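# Carry a glass vial to the window-side balance

## Task

Take the vial from the shelved bench by the door and carry it to the balance on the shelved bench by the window. Set it upright on the balance pan, then close every glass door of the balance. The task fails if the balance tips over, is shoved out of position, or gets too much weight on its pan. It also fails if the vial reaches the floor, or if the vial breaks, which happens after a drop of more than a few centimetres or a hard knock. The parked cart, the pedal bin and the stool are movable. At the end, release the vial and back the robot away. The task fails if the robot falls or is left leaning.

## Robot and tools

Robot: a Hello Robot Stretch 3 with a single arm. It has a two-wheel differential base (0.33 m long, 0.34 m wide), a lift that slides up a mast, and a telescoping arm that reaches out to the robot's right side. The arm ends in a wrist (yaw, pitch, roll) and a two-finger gripper. The base cannot strafe, so to shift the gripper along the robot's forward axis you drive the base. On-the-spot turns pivot about the point midway between the drive wheels, which sits 0.05 m behind the front edge. With the arm retracted and the wrist folded, a turn sweeps a circle of radius 0.28 m; an unfolded, level wrist reaches past that circle.

Frames: the base frame has its origin on the floor between the drive wheels, x forward, y left, z up. hand_pose is reported in this frame, at the point where the closed fingertips meet. The odometry frame is the base frame as it was at the start. Heading is positive to the left and runs from -3.142 to 3.142.

Cameras: head_camera and nav_camera are mounted on the head, which head_pan_rad and head_tilt_rad aim. wrist_camera rides on the gripper. Every successful execute_actions result carries one image per camera, taken at the end of the call. An empty actions list just gives a look.

execute_actions takes an actions list, and the actions run in order. Each action may hold robot (a command), steps (1 to 450 control steps at 30 per second, default 1) and until (an early-exit condition that needs steps). An action with only steps simply waits. robot can be one of three things: a single command; a list of up to 8 commands and {"pause_s": s} waits (s at most 15), run one after another; or {"stop": true}, which brakes everything and clears the queue. If any part of a call is invalid or out of range, the whole call is rejected and nothing from it runs.

A command may contain base, joints and contact_limits. base carries exactly one key. translate_m is a straight drive in metres, an offset from wherever the base is when that command begins; positive is forward and |value| is at most 1. rotate_rad is a turn on the spot in radians, also an offset; positive is counter-clockwise seen from above (left) and |value| is at most 3.2. joints is a single object of named absolute targets, each joint given separately, and any joint left out keeps its old target. Ranges: lift_m 0 to 1.1 (arm height); arm_m 0 to 0.52 (extension); wrist_yaw_rad -1.345 to 4.42 (0 points along the arm, positive swings toward the front, 3.0 is folded over the base); wrist_pitch_rad -1.57 to 0.451 (negative tips the fingers down); wrist_roll_rad -2.911 to 2.911; gripper_m -0.089 to 0.179 (larger is wider; the real gap is 0.007 to 0.025 smaller, and 0 below 0.007); head_pan_rad -3.953 to 1.73 (-1.57 looks along the arm); head_tilt_rad -1.53 to 0.419 (negative looks down). contact_limits {"arm_m": n} with n from 1 to 100 (% effort) makes the arm halt once it pushes that hard; it lasts until the next arm command.

Motions start at once, even partway through earlier ones, and carry on while the model thinks. A new command replaces the older goals it names and discards the rest of an old queue. Queue entries advance only after everything in the previous entry ends "done"; for base or gripper_m, "off_target" also counts. Full base speed (0.30 m/s, 1.9 rad/s) needs lift_m < 0.30, arm_m < 0.03 and wrist_yaw_rad > 2.54. Otherwise the base is held to 0.10 m/s and 0.63 rad/s.

until: {"robot": {"status": "ended"}} fires once nothing reads moving and no queue is running. Fields can also be compared with operators such as [">", 0.3] or ["!=", "moving"]. {"any": {"status": "ended"}} fires when the first motion ends.

Result lines: base_status shows progress, e.g. (translate_m +0.12 of +0.30). joint_goals and joint_status (moving, done, off_target, contact_stop, time_out, stopped, not_commanded, torque_fault). measured_speeds. refusals, queue and queue_left. lidar_m gives 12 sectors of 30 degrees; the 1st is ahead and they count counter-clockwise (4th left, 7th behind, 10th right), in a plane 0.17 m up, and glass is invisible to it. wrist_depth_mm and head_depth_mm are 7x7 grids of median depth. motor_effort is in % with the peak in brackets, and readings are offset and noisy. base_tilt is in degrees. on_its_own reports goals the robot changed itself, slack or switched-off joints, and any lean. Lines starting refused:/dropped: count actions and commands from 0.

zoom_image: camera (head_camera, nav_camera or wrist_camera) and region [x0, y0, x1, y1] in image pixels, at most 504x504. finished_scene: scene number; call it only after every motion has stopped.

Gripping: command gripper_m below the vial's width to hold it, and open to at least 0.02 above the touching value to let go. Neither the reading nor "done" tells you whether something is held. Folding or unfolding the wrist is safe only with lift_m 0.32 to 0.95, wrist_pitch_rad -0.4 and roll near 0. Keep pitch at -0.5 or lower whenever yaw is below -0.4.

Cautions: an arm shoving something rigid with the gripper higher than about 0.45 m can tip the robot. Driving while gripping or pressing on something fixed, or snagging furniture (backing up especially), is also risky; undo it in small steps, pull the gripper free, and lower the lift to about 0.2 if it stays leaning. Go slowly near the glass vial and the balance, lower the vial gently onto the pan, and close the doors with light contact limits. Avoid long hard pushes on the wrist, which switch its servo off for 10 s.

Each tool is called after "Call:" in YAML: its name, and indented under it one key for each argument.

## Session

Call:
execute_actions:
  actions: []

Scene clock: 0.00 s.
robot.base_odometry: x=+0.000 y=+0.000 heading=+0.000 (m, m, rad; robot's odometry frame)
robot.turned_by_wheels: +0.000 (rad since the last result)
robot.turned_by_imu: +0.000 (rad since the last result)
robot.base_tilt: forward=+0.3 right=-0.8 (deg)
robot.lidar_m: 1.82 1.57 1.57 1.79 2.31 1.70 2.04 1.14 1.14 1.32 1.66 1.82
robot.head_depth_mm: 1934 2503 2515 2529 2482 2460 2065 / 1750 2700 2753 2769 2787 2817 2290 / 1900 2870 3060 3083 3022 2987 2291 / 1888 2796 2921 2839 2825 2811 2323 / 1874 2577 2535 2536 2533 2537 2310 / 1855 2344 2350 2311 2306 2279 2237 / 1842 2171 2134 2115 2112 2111 2107
robot.base_status: not_commanded
robot.joint_positions: lift_m=+0.324 arm_m=+0.001 wrist_yaw_rad=+2.906 wrist_pitch_rad=-0.592 wrist_roll_rad=+0.008 gripper_m=+0.037 head_pan_rad=+0.018 head_tilt_rad=-0.018
robot.joint_goals: lift_m=+0.324 arm_m=+0.001 wrist_yaw_rad=+2.906 wrist_pitch_rad=-0.592 wrist_roll_rad=+0.008 gripper_m=+0.037 head_pan_rad=+0.018 head_tilt_rad=-0.018
robot.joint_status: lift_m=not_commanded arm_m=not_commanded wrist_yaw_rad=not_commanded wrist_pitch_rad=not_commanded wrist_roll_rad=not_commanded gripper_m=not_commanded head_pan_rad=not_commanded head_tilt_rad=not_commanded
robot.measured_speeds: translate_m=+0.000 rotate_rad=+0.000 lift_m=+0.000 arm_m=+0.000 wrist_yaw_rad=+0.000 wrist_pitch_rad=+0.000 wrist_roll_rad=+0.000 head_pan_rad=+0.000 head_tilt_rad=+0.000
robot: refusals=0 queue=idle queue_left=0
robot.motor_effort: left_wheel=+0 right_wheel=+0 lift_m=+35 arm_m=+0 wrist_yaw_rad=+1 wrist_pitch_rad=+5 wrist_roll_rad=+0 gripper_m=+0 head_pan_rad=-1 head_tilt_rad=+1 (%)
robot.hand_pose: x=+0.0253 y=+0.0479 z=+0.2999 quat_wxyz=(+0.285, +0.698, +0.124, +0.645) (m; robot's base frame)
robot.wrist_depth_mm: - - - - - - - / 991 - 934 907 882 852 828 / 796 743 743 729 705 699 680 / 646 635 623 611 605 589 574 / 549 543 - 533 526 503 495 / 479 - - - 432 447 441 / 436 - - - 403 399 392
pictures: head_camera (sideways: a quarter turn clockwise sets it upright), nav_camera (sideways: a quarter turn counterclockwise sets it upright), wrist_camera
Images, in order (width x height): head_camera 896x504, nav_camera 672x504, wrist_camera 644x364.

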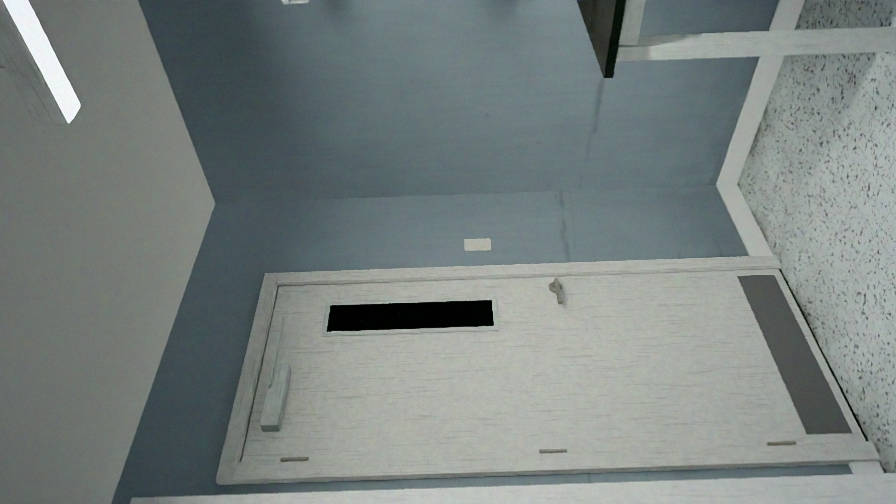

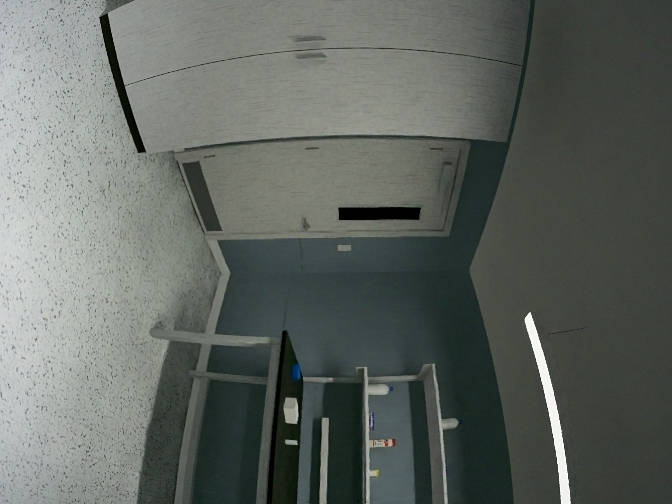

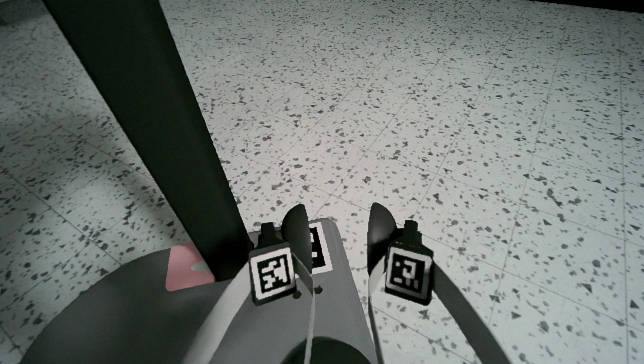

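Call:
execute_actions:
  actions:
    - {"robot":{"joints":{"head_pan_rad":-0.7,"head_tilt_rad":-0.3}},"steps":100,"until":{"robot":{"status":"ended"}}}

Call:
execute_actions:
  actions:
    - {"robot":{"joints":{"head_pan_rad":-2.0,"head_tilt_rad":-0.3}},"steps":100,"until":{"robot":{"status":"ended"}}}

Call:
execute_actions:
  actions:
    - {"robot":{"joints":{"head_pan_rad":-3.4,"head_tilt_rad":-0.3}},"steps":100,"until":{"robot":{"status":"ended"}}}

Scene clock: 4.10 s.
robot.base_odometry: x=+0.000 y=+0.000 heading=+0.000 (m, m, rad; robot's odometry frame)
robot.turned_by_wheels: +0.000 (rad since the last result)
robot.turned_by_imu: +0.000 (rad since the last result)
robot.base_tilt: forward=+0.2 right=-0.6 (deg)
robot.lidar_m: 1.82 1.57 1.56 1.81 2.31 1.71 2.03 1.14 1.14 1.32 1.66 1.82
robot.head_depth_mm: 2004 2107 2259 1805 2511 2053 1573 / 2037 2148 2269 1847 2523 2052 1580 / 2059 2171 2312 1873 2520 2058 1599 / 2057 2212 2287 1916 2562 2054 1592 / 2084 2222 2357 1945 2568 2099 1601 / 2087 2229 2344 1780 2636 2088 1611 / 2138 2242 2380 2022 2687 2040 1630
robot.base_status: not_commanded
robot.joint_positions: lift_m=+0.324 arm_m=+0.001 wrist_yaw_rad=+2.906 wrist_pitch_rad=-0.592 wrist_roll_rad=+0.008 gripper_m=+0.037 head_pan_rad=-0.693 head_tilt_rad=-0.296
robot.joint_goals: lift_m=+0.324 arm_m=+0.001 wrist_yaw_rad=+2.906 wrist_pitch_rad=-0.592 wrist_roll_rad=+0.008 gripper_m=+0.037 head_pan_rad=-0.700 head_tilt_rad=-0.300
robot.joint_status: lift_m=not_commanded arm_m=not_commanded wrist_yaw_rad=not_commanded wrist_pitch_rad=not_commanded wrist_roll_rad=not_commanded gripper_m=not_commanded head_pan_rad=done head_tilt_rad=done
robot.measured_speeds: translate_m=+0.000 rotate_rad=+0.000 lift_m=+0.000 arm_m=+0.000 wrist_yaw_rad=+0.000 wrist_pitch_rad=+0.000 wrist_roll_rad=+0.000 head_pan_rad=+0.000 head_tilt_rad=+0.000
robot: refusals=0 queue=done queue_left=0
robot.motor_effort: left_wheel=+0(0) right_wheel=+0(0) lift_m=+36(35) arm_m=-2(1) wrist_yaw_rad=+0(1) wrist_pitch_rad=+5(5) wrist_roll_rad=+0(1) gripper_m=+0(0) head_pan_rad=-5(57) head_tilt_rad=-1(21) (%)
robot.hand_pose: x=+0.0253 y=+0.0479 z=+0.2999 quat_wxyz=(+0.285, +0.698, +0.124, +0.645) (m; robot's base frame)
robot.wrist_depth_mm: - - - - - - - / 971 - 930 909 888 840 830 / 781 744 743 720 711 692 684 / 644 631 624 611 598 583 575 / 554 541 - 538 528 509 500 / 481 - - - 436 449 442 / 436 - - - 403 398 397
pictures: head_camera (sideways: a quarter turn clockwise sets it upright), nav_camera (sideways: a quarter turn counterclockwise sets it upright), wrist_camera
Images, in order (width x height): head_camera 896x504, nav_camera 672x504, wrist_camera 644x364.

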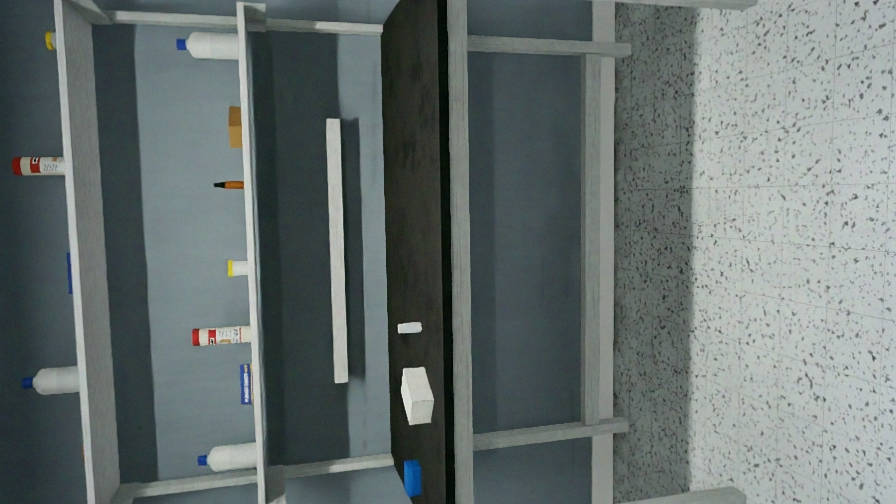

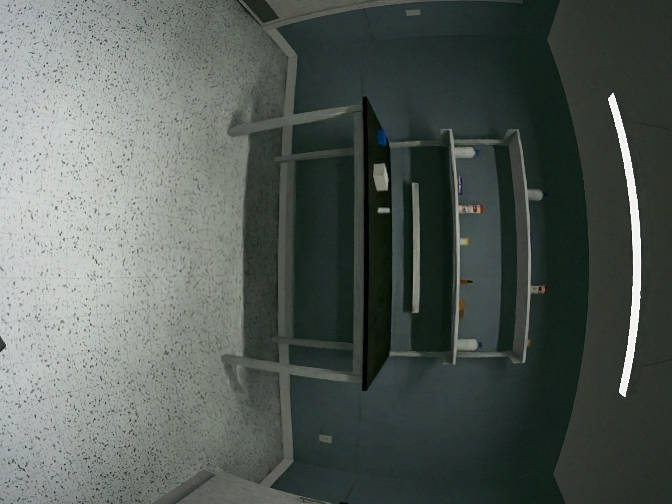

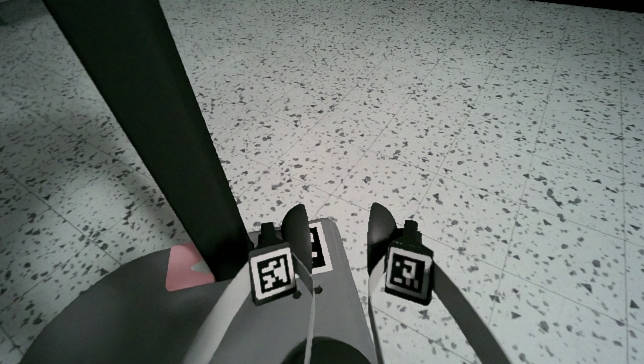

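Scene clock: 5.30 s.
robot.base_odometry: x=+0.000 y=+0.000 heading=+0.000 (m, m, rad; robot's odometry frame)
robot.turned_by_wheels: +0.000 (rad since the last result)
robot.turned_by_imu: +0.000 (rad since the last result)
robot.base_tilt: forward=+0.3 right=-0.6 (deg)
robot.lidar_m: 1.83 1.56 1.57 1.80 2.30 1.70 2.03 1.14 1.14 1.32 1.66 1.82
robot.head_depth_mm: 1181 1247 1615 1454 1152 1213 1291 / 1232 1283 1677 1472 1201 1280 1354 / 1273 1342 1750 1471 1255 1333 1440 / 1324 1384 1813 1492 1310 1394 1495 / 1366 1439 1860 1797 1375 1467 1548 / 1411 1484 1974 1858 1433 1545 1605 / 1474 1559 2056 1629 1509 1624 1614
robot.base_status: not_commanded
robot.joint_positions: lift_m=+0.324 arm_m=+0.001 wrist_yaw_rad=+2.906 wrist_pitch_rad=-0.592 wrist_roll_rad=+0.008 gripper_m=+0.037 head_pan_rad=-1.993 head_tilt_rad=-0.296
robot.joint_goals: lift_m=+0.324 arm_m=+0.001 wrist_yaw_rad=+2.906 wrist_pitch_rad=-0.592 wrist_roll_rad=+0.008 gripper_m=+0.037 head_pan_rad=-2.000 head_tilt_rad=-0.300
robot.joint_status: lift_m=not_commanded arm_m=not_commanded wrist_yaw_rad=not_commanded wrist_pitch_rad=not_commanded wrist_roll_rad=not_commanded gripper_m=not_commanded head_pan_rad=done head_tilt_rad=done
robot.measured_speeds: translate_m=+0.000 rotate_rad=+0.000 lift_m=+0.000 arm_m=+0.000 wrist_yaw_rad=+0.000 wrist_pitch_rad=+0.000 wrist_roll_rad=+0.000 head_pan_rad=+0.000 head_tilt_rad=+0.000
robot: refusals=0 queue=done queue_left=0
robot.motor_effort: left_wheel=+0(0) right_wheel=+0(1) lift_m=+36(35) arm_m=-1(1) wrist_yaw_rad=+0(0) wrist_pitch_rad=+5(5) wrist_roll_rad=+0(1) gripper_m=+0(1) head_pan_rad=-6(63) head_tilt_rad=-2(1) (%)
robot.hand_pose: x=+0.0253 y=+0.0479 z=+0.2999 quat_wxyz=(+0.285, +0.698, +0.124, +0.645) (m; robot's base frame)
robot.wrist_depth_mm: - - - - - - - / - - 945 899 880 856 832 / 783 754 737 739 710 692 674 / 644 627 618 612 600 590 577 / 551 544 - 537 526 503 501 / 478 - - - 434 444 441 / 440 - - - 402 397 393
pictures: head_camera (sideways: a quarter turn clockwise sets it upright), nav_camera (sideways: a quarter turn counterclockwise sets it upright), wrist_camera
Images, in order (width x height): head_camera 896x504, nav_camera 672x504, wrist_camera 644x364.

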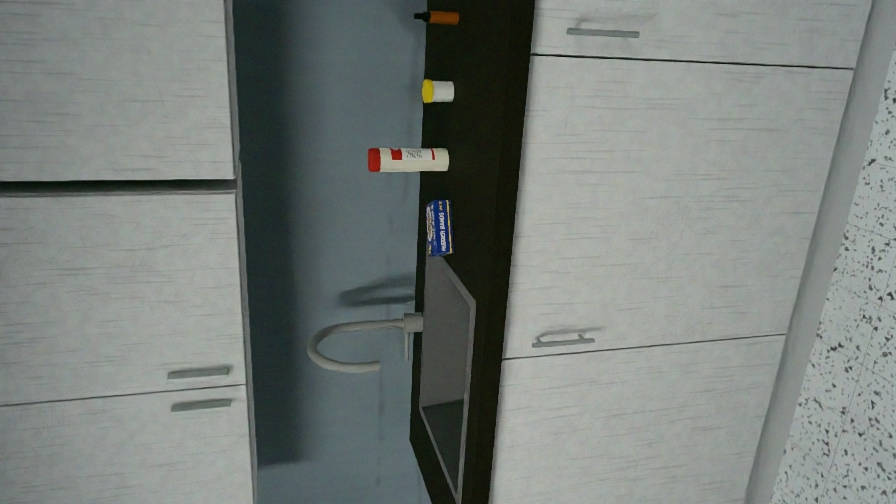

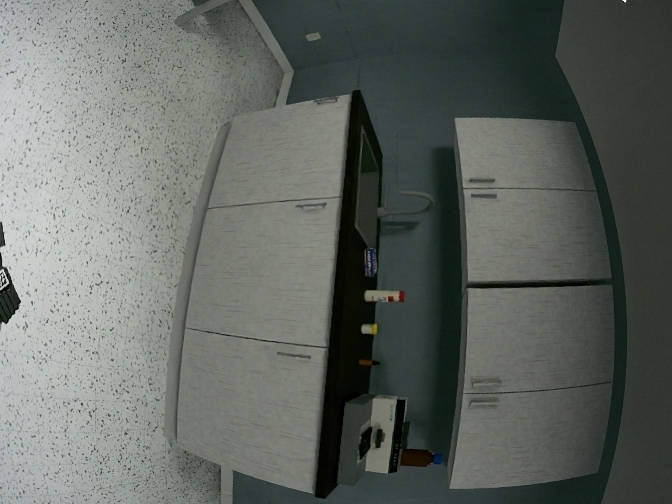

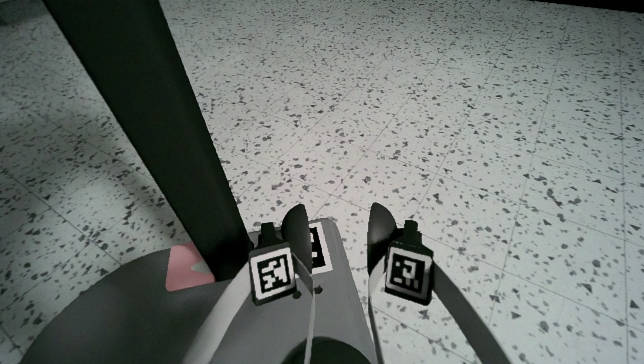

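Scene clock: 6.53 s.
robot.base_odometry: x=+0.000 y=+0.000 heading=+0.000 (m, m, rad; robot's odometry frame)
robot.turned_by_wheels: +0.000 (rad since the last result)
robot.turned_by_imu: +0.000 (rad since the last result)
robot.base_tilt: forward=+0.4 right=-0.6 (deg)
robot.lidar_m: 1.82 1.57 1.57 1.80 2.30 1.70 2.03 1.15 1.14 1.32 1.67 1.82
robot.head_depth_mm: 2120 2216 2299 1703 2450 1963 1571 / 2237 2370 2465 2600 2681 2042 1572 / 2314 2472 2614 2755 2779 2080 1590 / 2475 2590 2761 2919 2914 2084 1594 / 2623 2748 2859 3024 2905 2084 1610 / 2380 2443 2516 2570 2664 2112 1620 / 2098 2132 2177 2250 2332 2113 1620
robot.base_status: not_commanded
robot.joint_positions: lift_m=+0.324 arm_m=+0.001 wrist_yaw_rad=+2.906 wrist_pitch_rad=-0.592 wrist_roll_rad=+0.008 gripper_m=+0.037 head_pan_rad=-3.393 head_tilt_rad=-0.296
robot.joint_goals: lift_m=+0.324 arm_m=+0.001 wrist_yaw_rad=+2.906 wrist_pitch_rad=-0.592 wrist_roll_rad=+0.008 gripper_m=+0.037 head_pan_rad=-3.400 head_tilt_rad=-0.300
robot.joint_status: lift_m=not_commanded arm_m=not_commanded wrist_yaw_rad=not_commanded wrist_pitch_rad=not_commanded wrist_roll_rad=not_commanded gripper_m=not_commanded head_pan_rad=done head_tilt_rad=done
robot.measured_speeds: translate_m=+0.000 rotate_rad=+0.000 lift_m=+0.000 arm_m=+0.000 wrist_yaw_rad=+0.000 wrist_pitch_rad=+0.000 wrist_roll_rad=+0.000 head_pan_rad=+0.000 head_tilt_rad=+0.000
robot: refusals=0 queue=done queue_left=0
robot.motor_effort: left_wheel=+0(0) right_wheel=+0(0) lift_m=+36(35) arm_m=-1(1) wrist_yaw_rad=+0(0) wrist_pitch_rad=+5(5) wrist_roll_rad=+0(1) gripper_m=+1(0) head_pan_rad=-5(61) head_tilt_rad=-1(0) (%)
robot.hand_pose: x=+0.0253 y=+0.0479 z=+0.2999 quat_wxyz=(+0.285, +0.698, +0.124, +0.645) (m; robot's base frame)
robot.wrist_depth_mm: - - - - - - - / 987 - 936 905 878 845 831 / 780 752 738 732 707 696 684 / 646 631 621 607 599 589 578 / 546 539 - 534 525 512 496 / 484 - - - 435 443 439 / 438 - - - 407 397 393
pictures: head_camera (sideways: a quarter turn clockwise sets it upright), nav_camera (sideways: a quarter turn counterclockwise sets it upright), wrist_camera
Images, in order (width x height): head_camera 896x504, nav_camera 672x504, wrist_camera 644x364.

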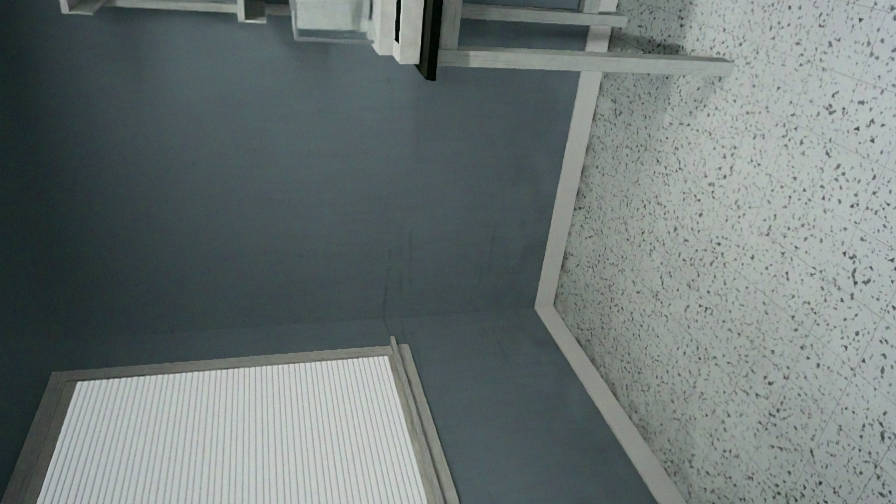

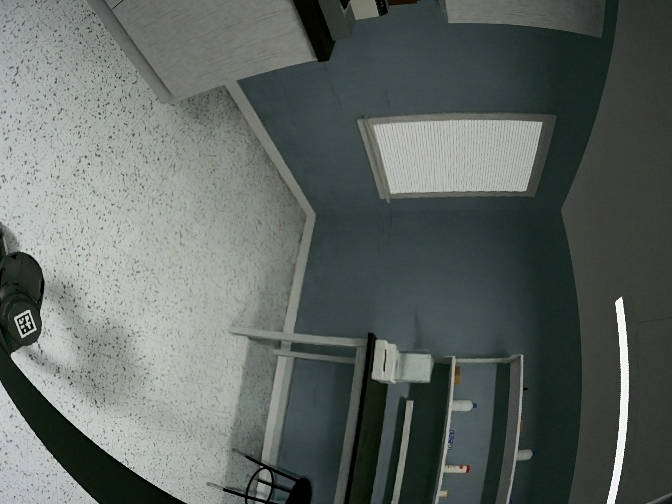

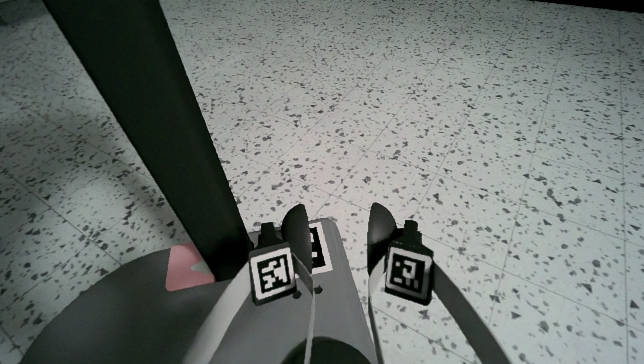

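Call:
execute_actions:
  actions:
    - {"robot":{"joints":{"head_pan_rad":-3.8,"head_tilt_rad":-0.25,"lift_m":0.27,"wrist_yaw_rad":3.0,"wrist_pitch_rad":-0.4}},"steps":100,"until":{"robot":{"status":"ended"}}}

Call:
zoom_image:
  camera: "head_camera"
  region: [280,160,520,360]

Scene clock: 10.07 s.
robot.base_odometry: x=+0.000 y=+0.000 heading=+0.000 (m, m, rad; robot's odometry frame)
robot.turned_by_wheels: +0.000 (rad since the last result)
robot.turned_by_imu: +0.000 (rad since the last result)
robot.base_tilt: forward=+0.4 right=-0.6 (deg)
robot.lidar_m: 1.82 1.56 1.57 1.80 2.31 1.70 2.03 1.14 1.14 1.31 1.66 1.82
robot.head_depth_mm: 2101 2207 2296 2157 2533 2156 1630 / 2101 2244 2314 2195 2562 2151 1639 / 2127 2258 2354 2267 2588 2179 1647 / 2164 2325 2386 1996 2641 2189 1652 / 2216 2311 2431 2488 2684 2102 1668 / 2245 2376 2462 2595 2723 2214 1686 / 2268 2390 2507 2627 2742 2212 1676
robot.base_status: not_commanded
robot.joint_positions: lift_m=+0.270 arm_m=+0.001 wrist_yaw_rad=+2.998 wrist_pitch_rad=-0.420 wrist_roll_rad=+0.008 gripper_m=+0.037 head_pan_rad=-3.793 head_tilt_rad=-0.261
robot.joint_goals: lift_m=+0.270 arm_m=+0.001 wrist_yaw_rad=+3.000 wrist_pitch_rad=-0.400 wrist_roll_rad=+0.008 gripper_m=+0.037 head_pan_rad=-3.800 head_tilt_rad=-0.250
robot.joint_status: lift_m=done arm_m=not_commanded wrist_yaw_rad=done wrist_pitch_rad=done wrist_roll_rad=not_commanded gripper_m=not_commanded head_pan_rad=done head_tilt_rad=done
robot.measured_speeds: translate_m=+0.000 rotate_rad=+0.000 lift_m=+0.000 arm_m=+0.000 wrist_yaw_rad=+0.000 wrist_pitch_rad=+0.000 wrist_roll_rad=+0.000 head_pan_rad=+0.000 head_tilt_rad=+0.000
robot: refusals=0 queue=done queue_left=0
robot.motor_effort: left_wheel=+0(0) right_wheel=+1(0) lift_m=+24(37) arm_m=-1(1) wrist_yaw_rad=+2(3) wrist_pitch_rad=+8(9) wrist_roll_rad=+0(0) gripper_m=+0(0) head_pan_rad=-4(41) head_tilt_rad=+4(7) (%)
robot.hand_pose: x=+0.0109 y=+0.0761 z=+0.2826 quat_wxyz=(+0.198, +0.703, +0.097, +0.677) (m; robot's base frame)
robot.wrist_depth_mm: - - - - - - - / - - - - - - - / 975 942 921 893 864 832 816 / 726 719 687 683 674 650 630 / 588 576 - 562 565 534 524 / 487 502 - - 434 451 447 / 433 - - - 398 392 385
pictures: head_camera (sideways: a quarter turn clockwise sets it upright), nav_camera (sideways: a quarter turn counterclockwise sets it upright), wrist_camera
Images, in order (width x height): head_camera 896x504, nav_camera 672x504, wrist_camera 644x364.

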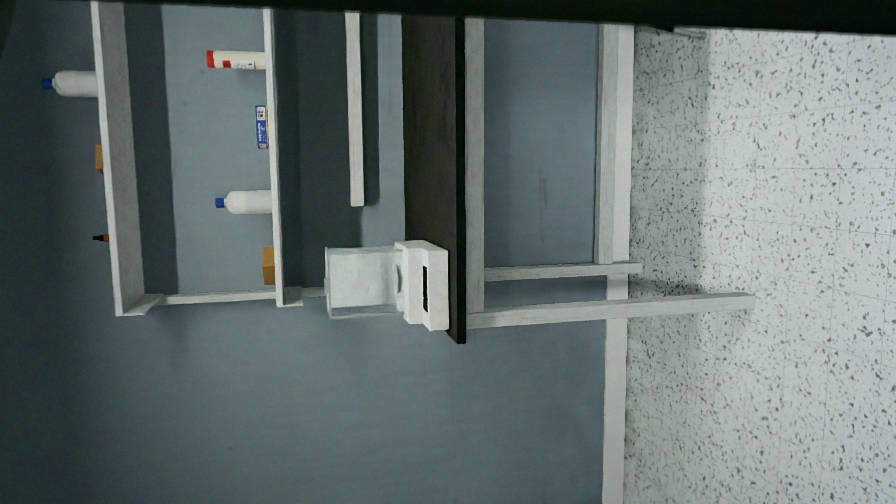

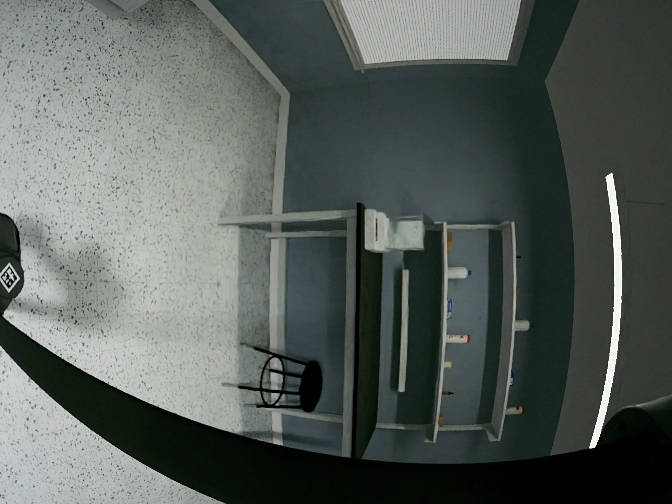

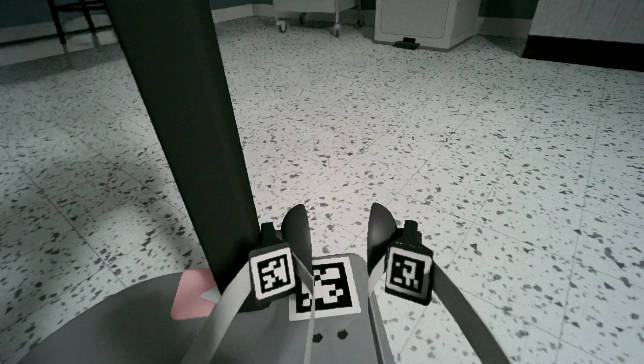

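Region (280, 160, 520, 360) of head_camera's 896x504 image, scaled by 2.100, with more detail than that image has.

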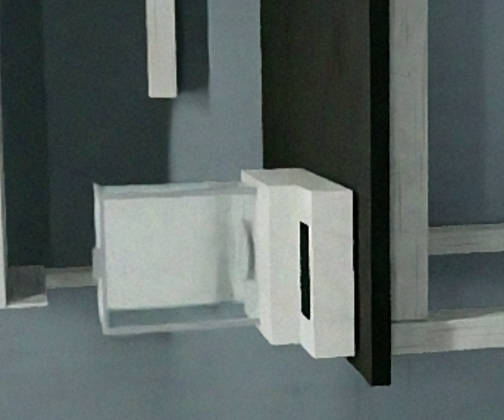

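Call:
execute_actions:
  actions:
    - {"robot":[{"base":{"rotate_rad":-0.415},"joints":{"head_pan_rad":-1.57,"head_tilt_rad":-0.55}},{"base":{"translate_m":0.8}},{"base":{"translate_m":0.43}},{"base":{"rotate_rad":1.205}},{"joints":{"lift_m":0.9}},{"joints":{"wrist_yaw_rad":0,"gripper_m":0.11}},{"joints":{"wrist_pitch_rad":0,"lift_m":0.95}}],"steps":450,"until":{"robot":{"status":"ended"}}}
    - {"steps":450,"until":{"robot":{"status":"ended"}}}

Scene clock: 40.73 s.
robot.base_odometry: x=+1.126 y=-0.496 heading=+0.790 (m, m, rad; robot's odometry frame)
robot.turned_by_wheels: +0.790 (rad since the last result)
robot.turned_by_imu: +0.794 (rad since the last result)
robot.base_tilt: forward=+0.3 right=-0.7 (deg)
robot.lidar_m: 1.57 1.20 1.60 2.85 2.25 1.64 1.57 1.04 1.13 1.09 0.64 0.63
robot.head_depth_mm: 1019 1081 1159 765 582 - - / 1015 1079 1177 778 565 545 - / 1011 1078 1172 745 637 - - / 1015 1092 1160 786 629 1454 1286 / 1005 1074 1164 791 566 1457 1320 / 1005 1083 1162 800 583 1464 1318 / 1005 1096 1173 807 594 1476 1326
robot.base_status: done (rotate_rad +1.2049 of +1.2050)
robot.joint_positions: lift_m=+0.950 arm_m=+0.001 wrist_yaw_rad=+0.002 wrist_pitch_rad=-0.023 wrist_roll_rad=+0.008 gripper_m=+0.110 head_pan_rad=-1.577 head_tilt_rad=-0.544
robot.joint_goals: lift_m=+0.950 arm_m=+0.001 wrist_yaw_rad=+0.000 wrist_pitch_rad=+0.000 wrist_roll_rad=+0.008 gripper_m=+0.110 head_pan_rad=-1.570 head_tilt_rad=-0.550
robot.joint_status: lift_m=done arm_m=not_commanded wrist_yaw_rad=done wrist_pitch_rad=done wrist_roll_rad=not_commanded gripper_m=done head_pan_rad=done head_tilt_rad=done
robot.measured_speeds: translate_m=+0.000 rotate_rad=+0.000 lift_m=+0.000 arm_m=+0.000 wrist_yaw_rad=+0.000 wrist_pitch_rad=+0.000 wrist_roll_rad=+0.000 head_pan_rad=+0.000 head_tilt_rad=+0.000
robot: refusals=0 queue=done queue_left=0
robot.motor_effort: left_wheel=-1(9) right_wheel=+2(11) lift_m=+46(48) arm_m=-2(2) wrist_yaw_rad=-1(0) wrist_pitch_rad=+9(9) wrist_roll_rad=+1(1) gripper_m=+1(96) head_pan_rad=+5(63) head_tilt_rad=-2(20) (%)
robot.hand_pose: x=-0.0208 y=-0.4013 z=+1.0584 quat_wxyz=(+0.704, +0.009, -0.710, -0.007) (m; robot's base frame)
robot.wrist_depth_mm: 929 745 855 897 883 853 867 / 961 958 936 917 912 893 884 / - 974 950 966 967 937 927 / - - 941 904 860 838 807 / - 508 420 523 478 548 494 / 390 385 336 370 364 380 353 / 298 294 292 288 282 278 278
pictures: head_camera (sideways: a quarter turn clockwise sets it upright), nav_camera (sideways: a quarter turn counterclockwise sets it upright), wrist_camera
Images, in order (width x height): head_camera 896x504, nav_camera 672x504, wrist_camera 644x364.

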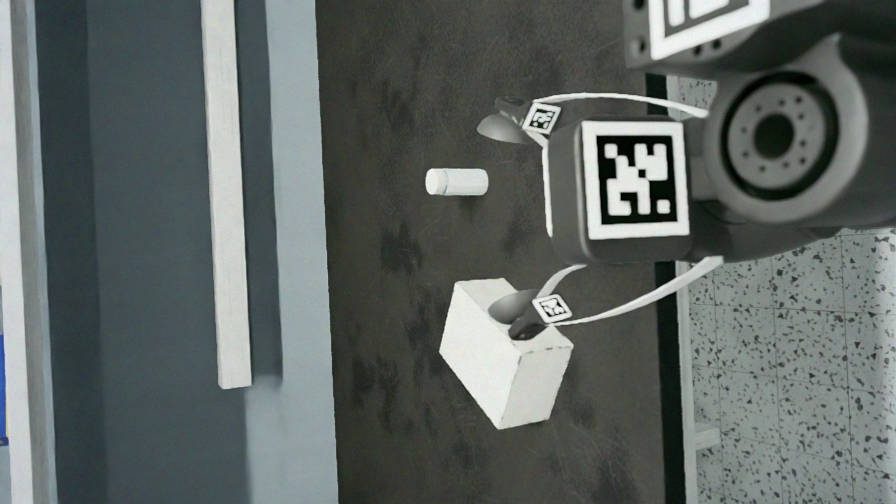

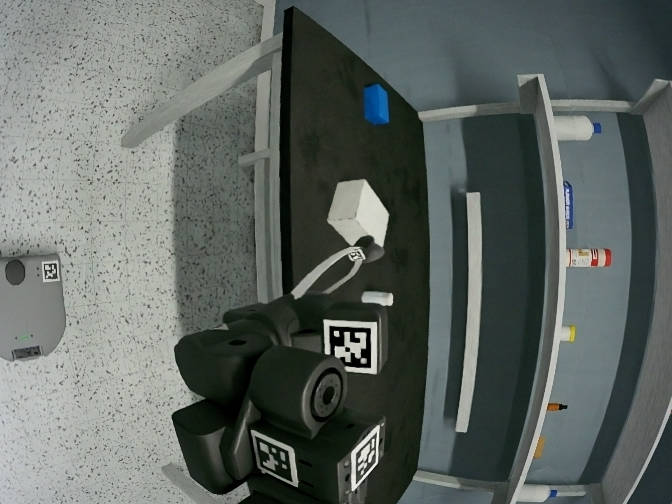

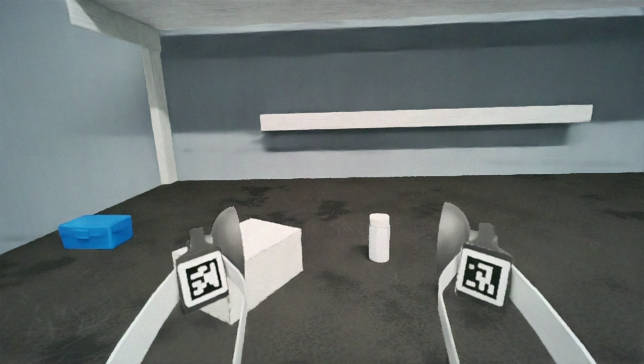

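Call:
execute_actions:
  actions:
    - {"robot":{"base":{"translate_m":-0.045},"joints":{"wrist_yaw_rad":-0.07,"wrist_pitch_rad":-0.4,"arm_m":0.16,"gripper_m":0.09}},"steps":450,"until":{"robot":{"status":"ended"}}}

Scene clock: 47.47 s.
robot.base_odometry: x=+1.094 y=-0.528 heading=+0.790 (m, m, rad; robot's odometry frame)
robot.turned_by_wheels: +0.000 (rad since the last result)
robot.turned_by_imu: +0.000 (rad since the last result)
robot.base_tilt: forward=+0.3 right=-0.6 (deg)
robot.lidar_m: 1.62 1.25 1.66 2.86 2.18 1.59 1.53 1.00 1.13 1.09 0.70 0.66
robot.head_depth_mm: 1020 1086 1157 - - 1469 1281 / 1018 1082 1174 - - 1498 1299 / 1012 1079 1172 869 - 1491 1301 / 1009 1088 1170 831 562 1462 1308 / 1008 1077 1165 796 588 1455 1317 / 1007 1065 1163 680 575 1470 1314 / 1002 1092 1173 810 595 1468 1321
robot.base_status: done (translate_m -0.0450 of -0.0450)
robot.joint_positions: lift_m=+0.950 arm_m=+0.160 wrist_yaw_rad=-0.069 wrist_pitch_rad=-0.414 wrist_roll_rad=+0.008 gripper_m=+0.090 head_pan_rad=-1.577 head_tilt_rad=-0.544
robot.joint_goals: lift_m=+0.950 arm_m=+0.160 wrist_yaw_rad=-0.070 wrist_pitch_rad=-0.400 wrist_roll_rad=+0.008 gripper_m=+0.090 head_pan_rad=-1.570 head_tilt_rad=-0.550
robot.joint_status: lift_m=done arm_m=done wrist_yaw_rad=done wrist_pitch_rad=done wrist_roll_rad=not_commanded gripper_m=done head_pan_rad=done head_tilt_rad=done
robot.measured_speeds: translate_m=+0.000 rotate_rad=+0.000 lift_m=+0.000 arm_m=+0.000 wrist_yaw_rad=+0.000 wrist_pitch_rad=+0.000 wrist_roll_rad=+0.000 head_pan_rad=+0.000 head_tilt_rad=+0.000
robot: refusals=0 queue=done queue_left=0
robot.motor_effort: left_wheel=-1(6) right_wheel=+2(5) lift_m=+46(46) arm_m=+3(3) wrist_yaw_rad=-1(0) wrist_pitch_rad=+6(9) wrist_roll_rad=+0(0) gripper_m=+0(82) head_pan_rad=+4(5) head_tilt_rad=-2(2) (%)
robot.hand_pose: x=-0.0370 y=-0.5290 z=+0.9631 quat_wxyz=(+0.684, +0.121, -0.699, -0.170) (m; robot's base frame)
robot.wrist_depth_mm: 679 720 717 718 714 729 732 / 613 580 555 532 512 498 476 / 403 393 382 352 360 351 341 / 197 214 288 273 279 274 266 / 175 215 244 231 229 223 220 / 181 199 189 194 188 190 186 / 173 172 169 167 165 163 162
pictures: head_camera (sideways: a quarter turn clockwise sets it upright), nav_camera (sideways: a quarter turn counterclockwise sets it upright), wrist_camera
Images, in order (width x height): head_camera 896x504, nav_camera 672x504, wrist_camera 644x364.

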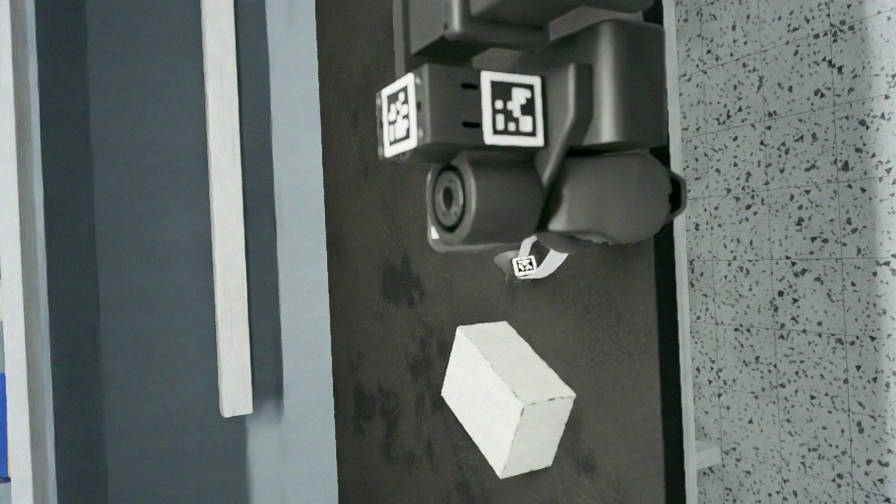

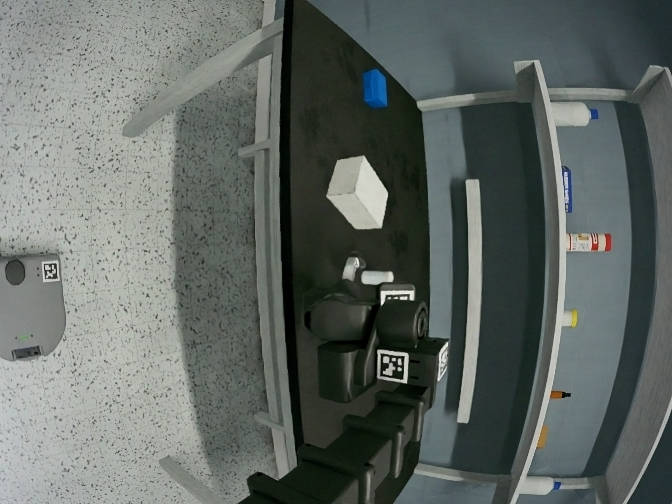

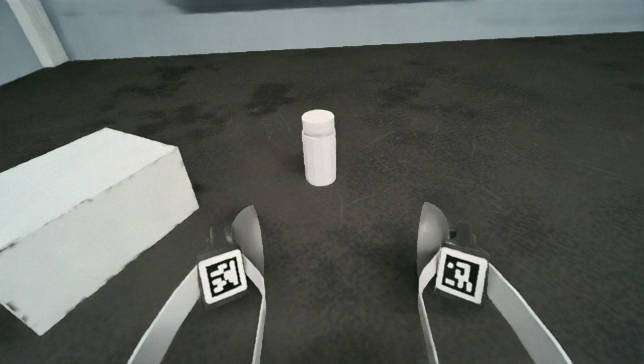

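Call:
execute_actions:
  actions:
    - {"robot":{"base":{"translate_m":0.012},"joints":{"lift_m":0.94,"arm_m":0.27}},"steps":450,"until":{"robot":{"status":"ended"}}}

Scene clock: 54.97 s.
robot.base_odometry: x=+1.102 y=-0.519 heading=+0.790 (m, m, rad; robot's odometry frame)
robot.turned_by_wheels: +0.000 (rad since the last result)
robot.turned_by_imu: +0.000 (rad since the last result)
robot.base_tilt: forward=+0.4 right=-0.7 (deg)
robot.lidar_m: 1.60 1.24 1.64 2.90 2.20 1.60 1.55 1.01 1.13 1.09 0.68 0.65
robot.head_depth_mm: 1014 1082 1175 - 543 1468 1289 / 1015 1078 1192 - 574 1465 1303 / 1011 1076 1188 - 559 1479 1300 / 1010 1091 1166 827 582 1457 1311 / 1005 1075 1172 791 586 1454 1311 / 1004 1081 1163 802 574 1469 1319 / 1005 1099 1168 809 595 1471 1321
robot.base_status: done (translate_m +0.0120 of +0.0120)
robot.joint_positions: lift_m=+0.940 arm_m=+0.270 wrist_yaw_rad=-0.069 wrist_pitch_rad=-0.415 wrist_roll_rad=+0.008 gripper_m=+0.090 head_pan_rad=-1.577 head_tilt_rad=-0.544
robot.joint_goals: lift_m=+0.940 arm_m=+0.270 wrist_yaw_rad=-0.070 wrist_pitch_rad=-0.400 wrist_roll_rad=+0.008 gripper_m=+0.090 head_pan_rad=-1.570 head_tilt_rad=-0.550
robot.joint_status: lift_m=done arm_m=done wrist_yaw_rad=done wrist_pitch_rad=done wrist_roll_rad=not_commanded gripper_m=done head_pan_rad=done head_tilt_rad=done
robot.measured_speeds: translate_m=+0.000 rotate_rad=+0.000 lift_m=+0.000 arm_m=+0.000 wrist_yaw_rad=+0.000 wrist_pitch_rad=+0.000 wrist_roll_rad=+0.000 head_pan_rad=+0.000 head_tilt_rad=+0.000
robot: refusals=0 queue=done queue_left=0
robot.motor_effort: left_wheel=-1(3) right_wheel=+2(8) lift_m=+24(47) arm_m=+3(4) wrist_yaw_rad=+0(0) wrist_pitch_rad=+6(6) wrist_roll_rad=+0(1) gripper_m=+1(0) head_pan_rad=+5(3) head_tilt_rad=-2(2) (%)
robot.hand_pose: x=-0.0370 y=-0.6389 z=+0.9538 quat_wxyz=(+0.684, +0.121, -0.699, -0.170) (m; robot's base frame)
robot.wrist_depth_mm: 606 615 624 629 630 632 640 / 562 541 515 498 479 465 448 / 379 369 356 347 339 331 323 / 285 280 271 256 261 256 252 / 144 224 228 174 214 209 206 / 124 164 179 180 178 180 175 / 127 148 160 158 156 154 152
pictures: head_camera (sideways: a quarter turn clockwise sets it upright), nav_camera (sideways: a quarter turn counterclockwise sets it upright), wrist_camera
Images, in order (width x height): head_camera 896x504, nav_camera 672x504, wrist_camera 644x364.

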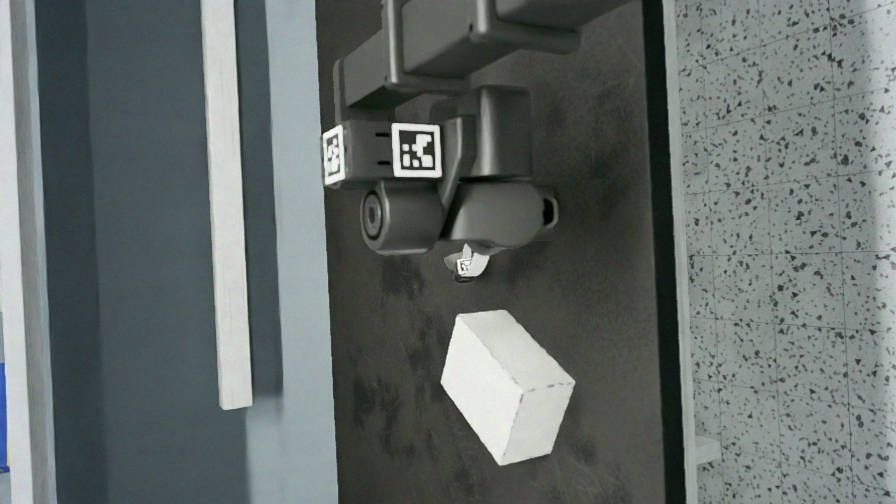

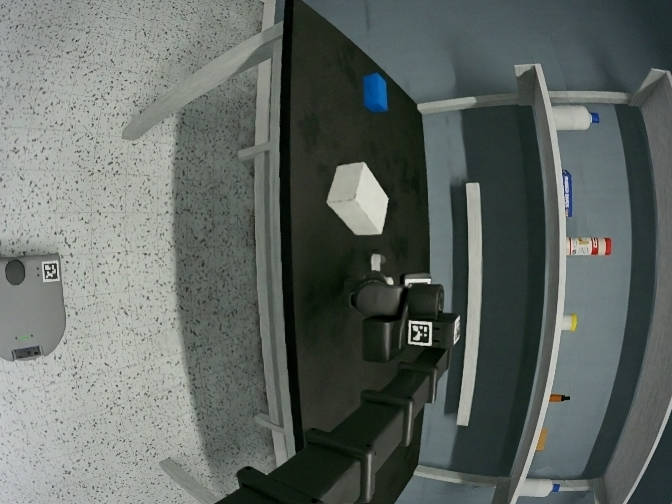

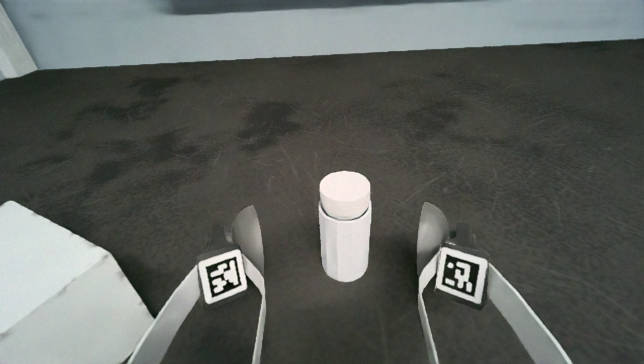

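Call:
execute_actions:
  actions:
    - {"robot":[{"joints":{"arm_m":0.282}},{"joints":{"gripper_m":0.0}},{"joints":{"lift_m":0.96}}],"steps":450,"until":{"robot":{"status":"ended"}}}

Scene clock: 59.10 s.
robot.base_odometry: x=+1.102 y=-0.519 heading=+0.790 (m, m, rad; robot's odometry frame)
robot.turned_by_wheels: +0.000 (rad since the last result)
robot.turned_by_imu: +0.000 (rad since the last result)
robot.base_tilt: forward=+0.3 right=-0.6 (deg)
robot.lidar_m: 1.60 1.23 1.65 2.90 2.20 1.61 1.55 1.01 1.13 1.09 0.68 0.65
robot.head_depth_mm: 1019 1081 1177 - 552 1468 1297 / 1014 1078 1169 691 574 1478 1297 / 1013 1076 1183 - 578 1478 1302 / 1014 1094 1187 787 582 1450 1315 / 1011 1075 1163 794 587 1463 1320 / 1004 1081 1154 800 574 1469 1321 / 1005 1095 1173 807 594 1480 1318
robot.base_status: done (translate_m +0.0120 of +0.0120)
robot.joint_positions: lift_m=+0.960 arm_m=+0.282 wrist_yaw_rad=-0.069 wrist_pitch_rad=-0.416 wrist_roll_rad=+0.008 gripper_m=+0.001 head_pan_rad=-1.577 head_tilt_rad=-0.544
robot.joint_goals: lift_m=+0.960 arm_m=+0.282 wrist_yaw_rad=-0.070 wrist_pitch_rad=-0.400 wrist_roll_rad=+0.008 gripper_m=+0.000 head_pan_rad=-1.570 head_tilt_rad=-0.550
robot.joint_status: lift_m=done arm_m=done wrist_yaw_rad=done wrist_pitch_rad=done wrist_roll_rad=not_commanded gripper_m=done head_pan_rad=done head_tilt_rad=done
robot.measured_speeds: translate_m=+0.000 rotate_rad=+0.000 lift_m=+0.000 arm_m=+0.000 wrist_yaw_rad=+0.000 wrist_pitch_rad=+0.000 wrist_roll_rad=+0.000 head_pan_rad=+0.000 head_tilt_rad=+0.000
robot: refusals=0 queue=done queue_left=0
robot.motor_effort: left_wheel=-1(1) right_wheel=+2(2) lift_m=+46(49) arm_m=+4(3) wrist_yaw_rad=-1(1) wrist_pitch_rad=+7(7) wrist_roll_rad=+0(0) gripper_m=-12(99) head_pan_rad=+4(5) head_tilt_rad=-3(2) (%)
robot.hand_pose: x=-0.0370 y=-0.6507 z=+0.9726 quat_wxyz=(+0.684, +0.122, -0.699, -0.171) (m; robot's base frame)
robot.wrist_depth_mm: 594 602 609 615 621 636 626 / 591 605 586 563 536 510 499 / 425 411 401 390 382 368 361 / 322 312 305 298 292 287 281 / 256 251 247 150 246 234 231 / 143 210 208 175 196 198 196 / 126 153 178 177 174 172 170
pictures: head_camera (sideways: a quarter turn clockwise sets it upright), nav_camera (sideways: a quarter turn counterclockwise sets it upright), wrist_camera
Images, in order (width x height): head_camera 896x504, nav_camera 672x504, wrist_camera 644x364.

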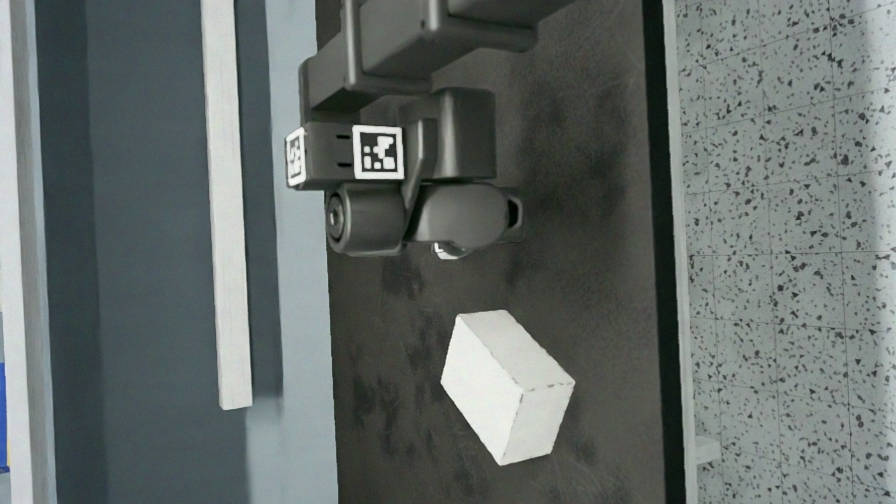

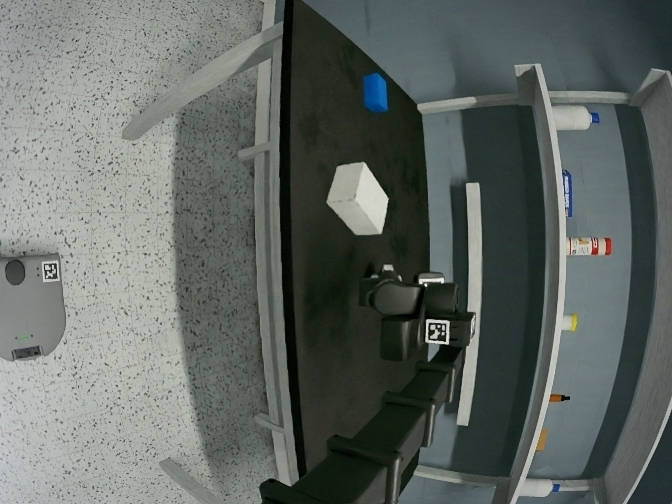

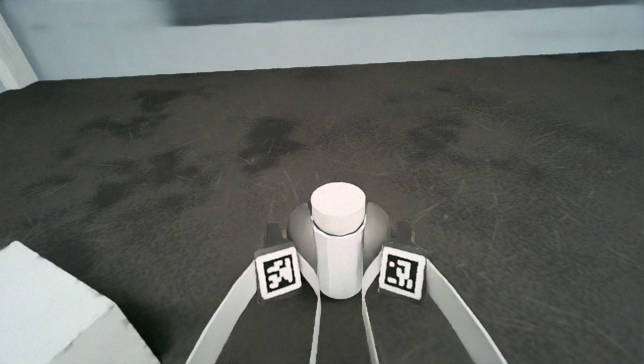

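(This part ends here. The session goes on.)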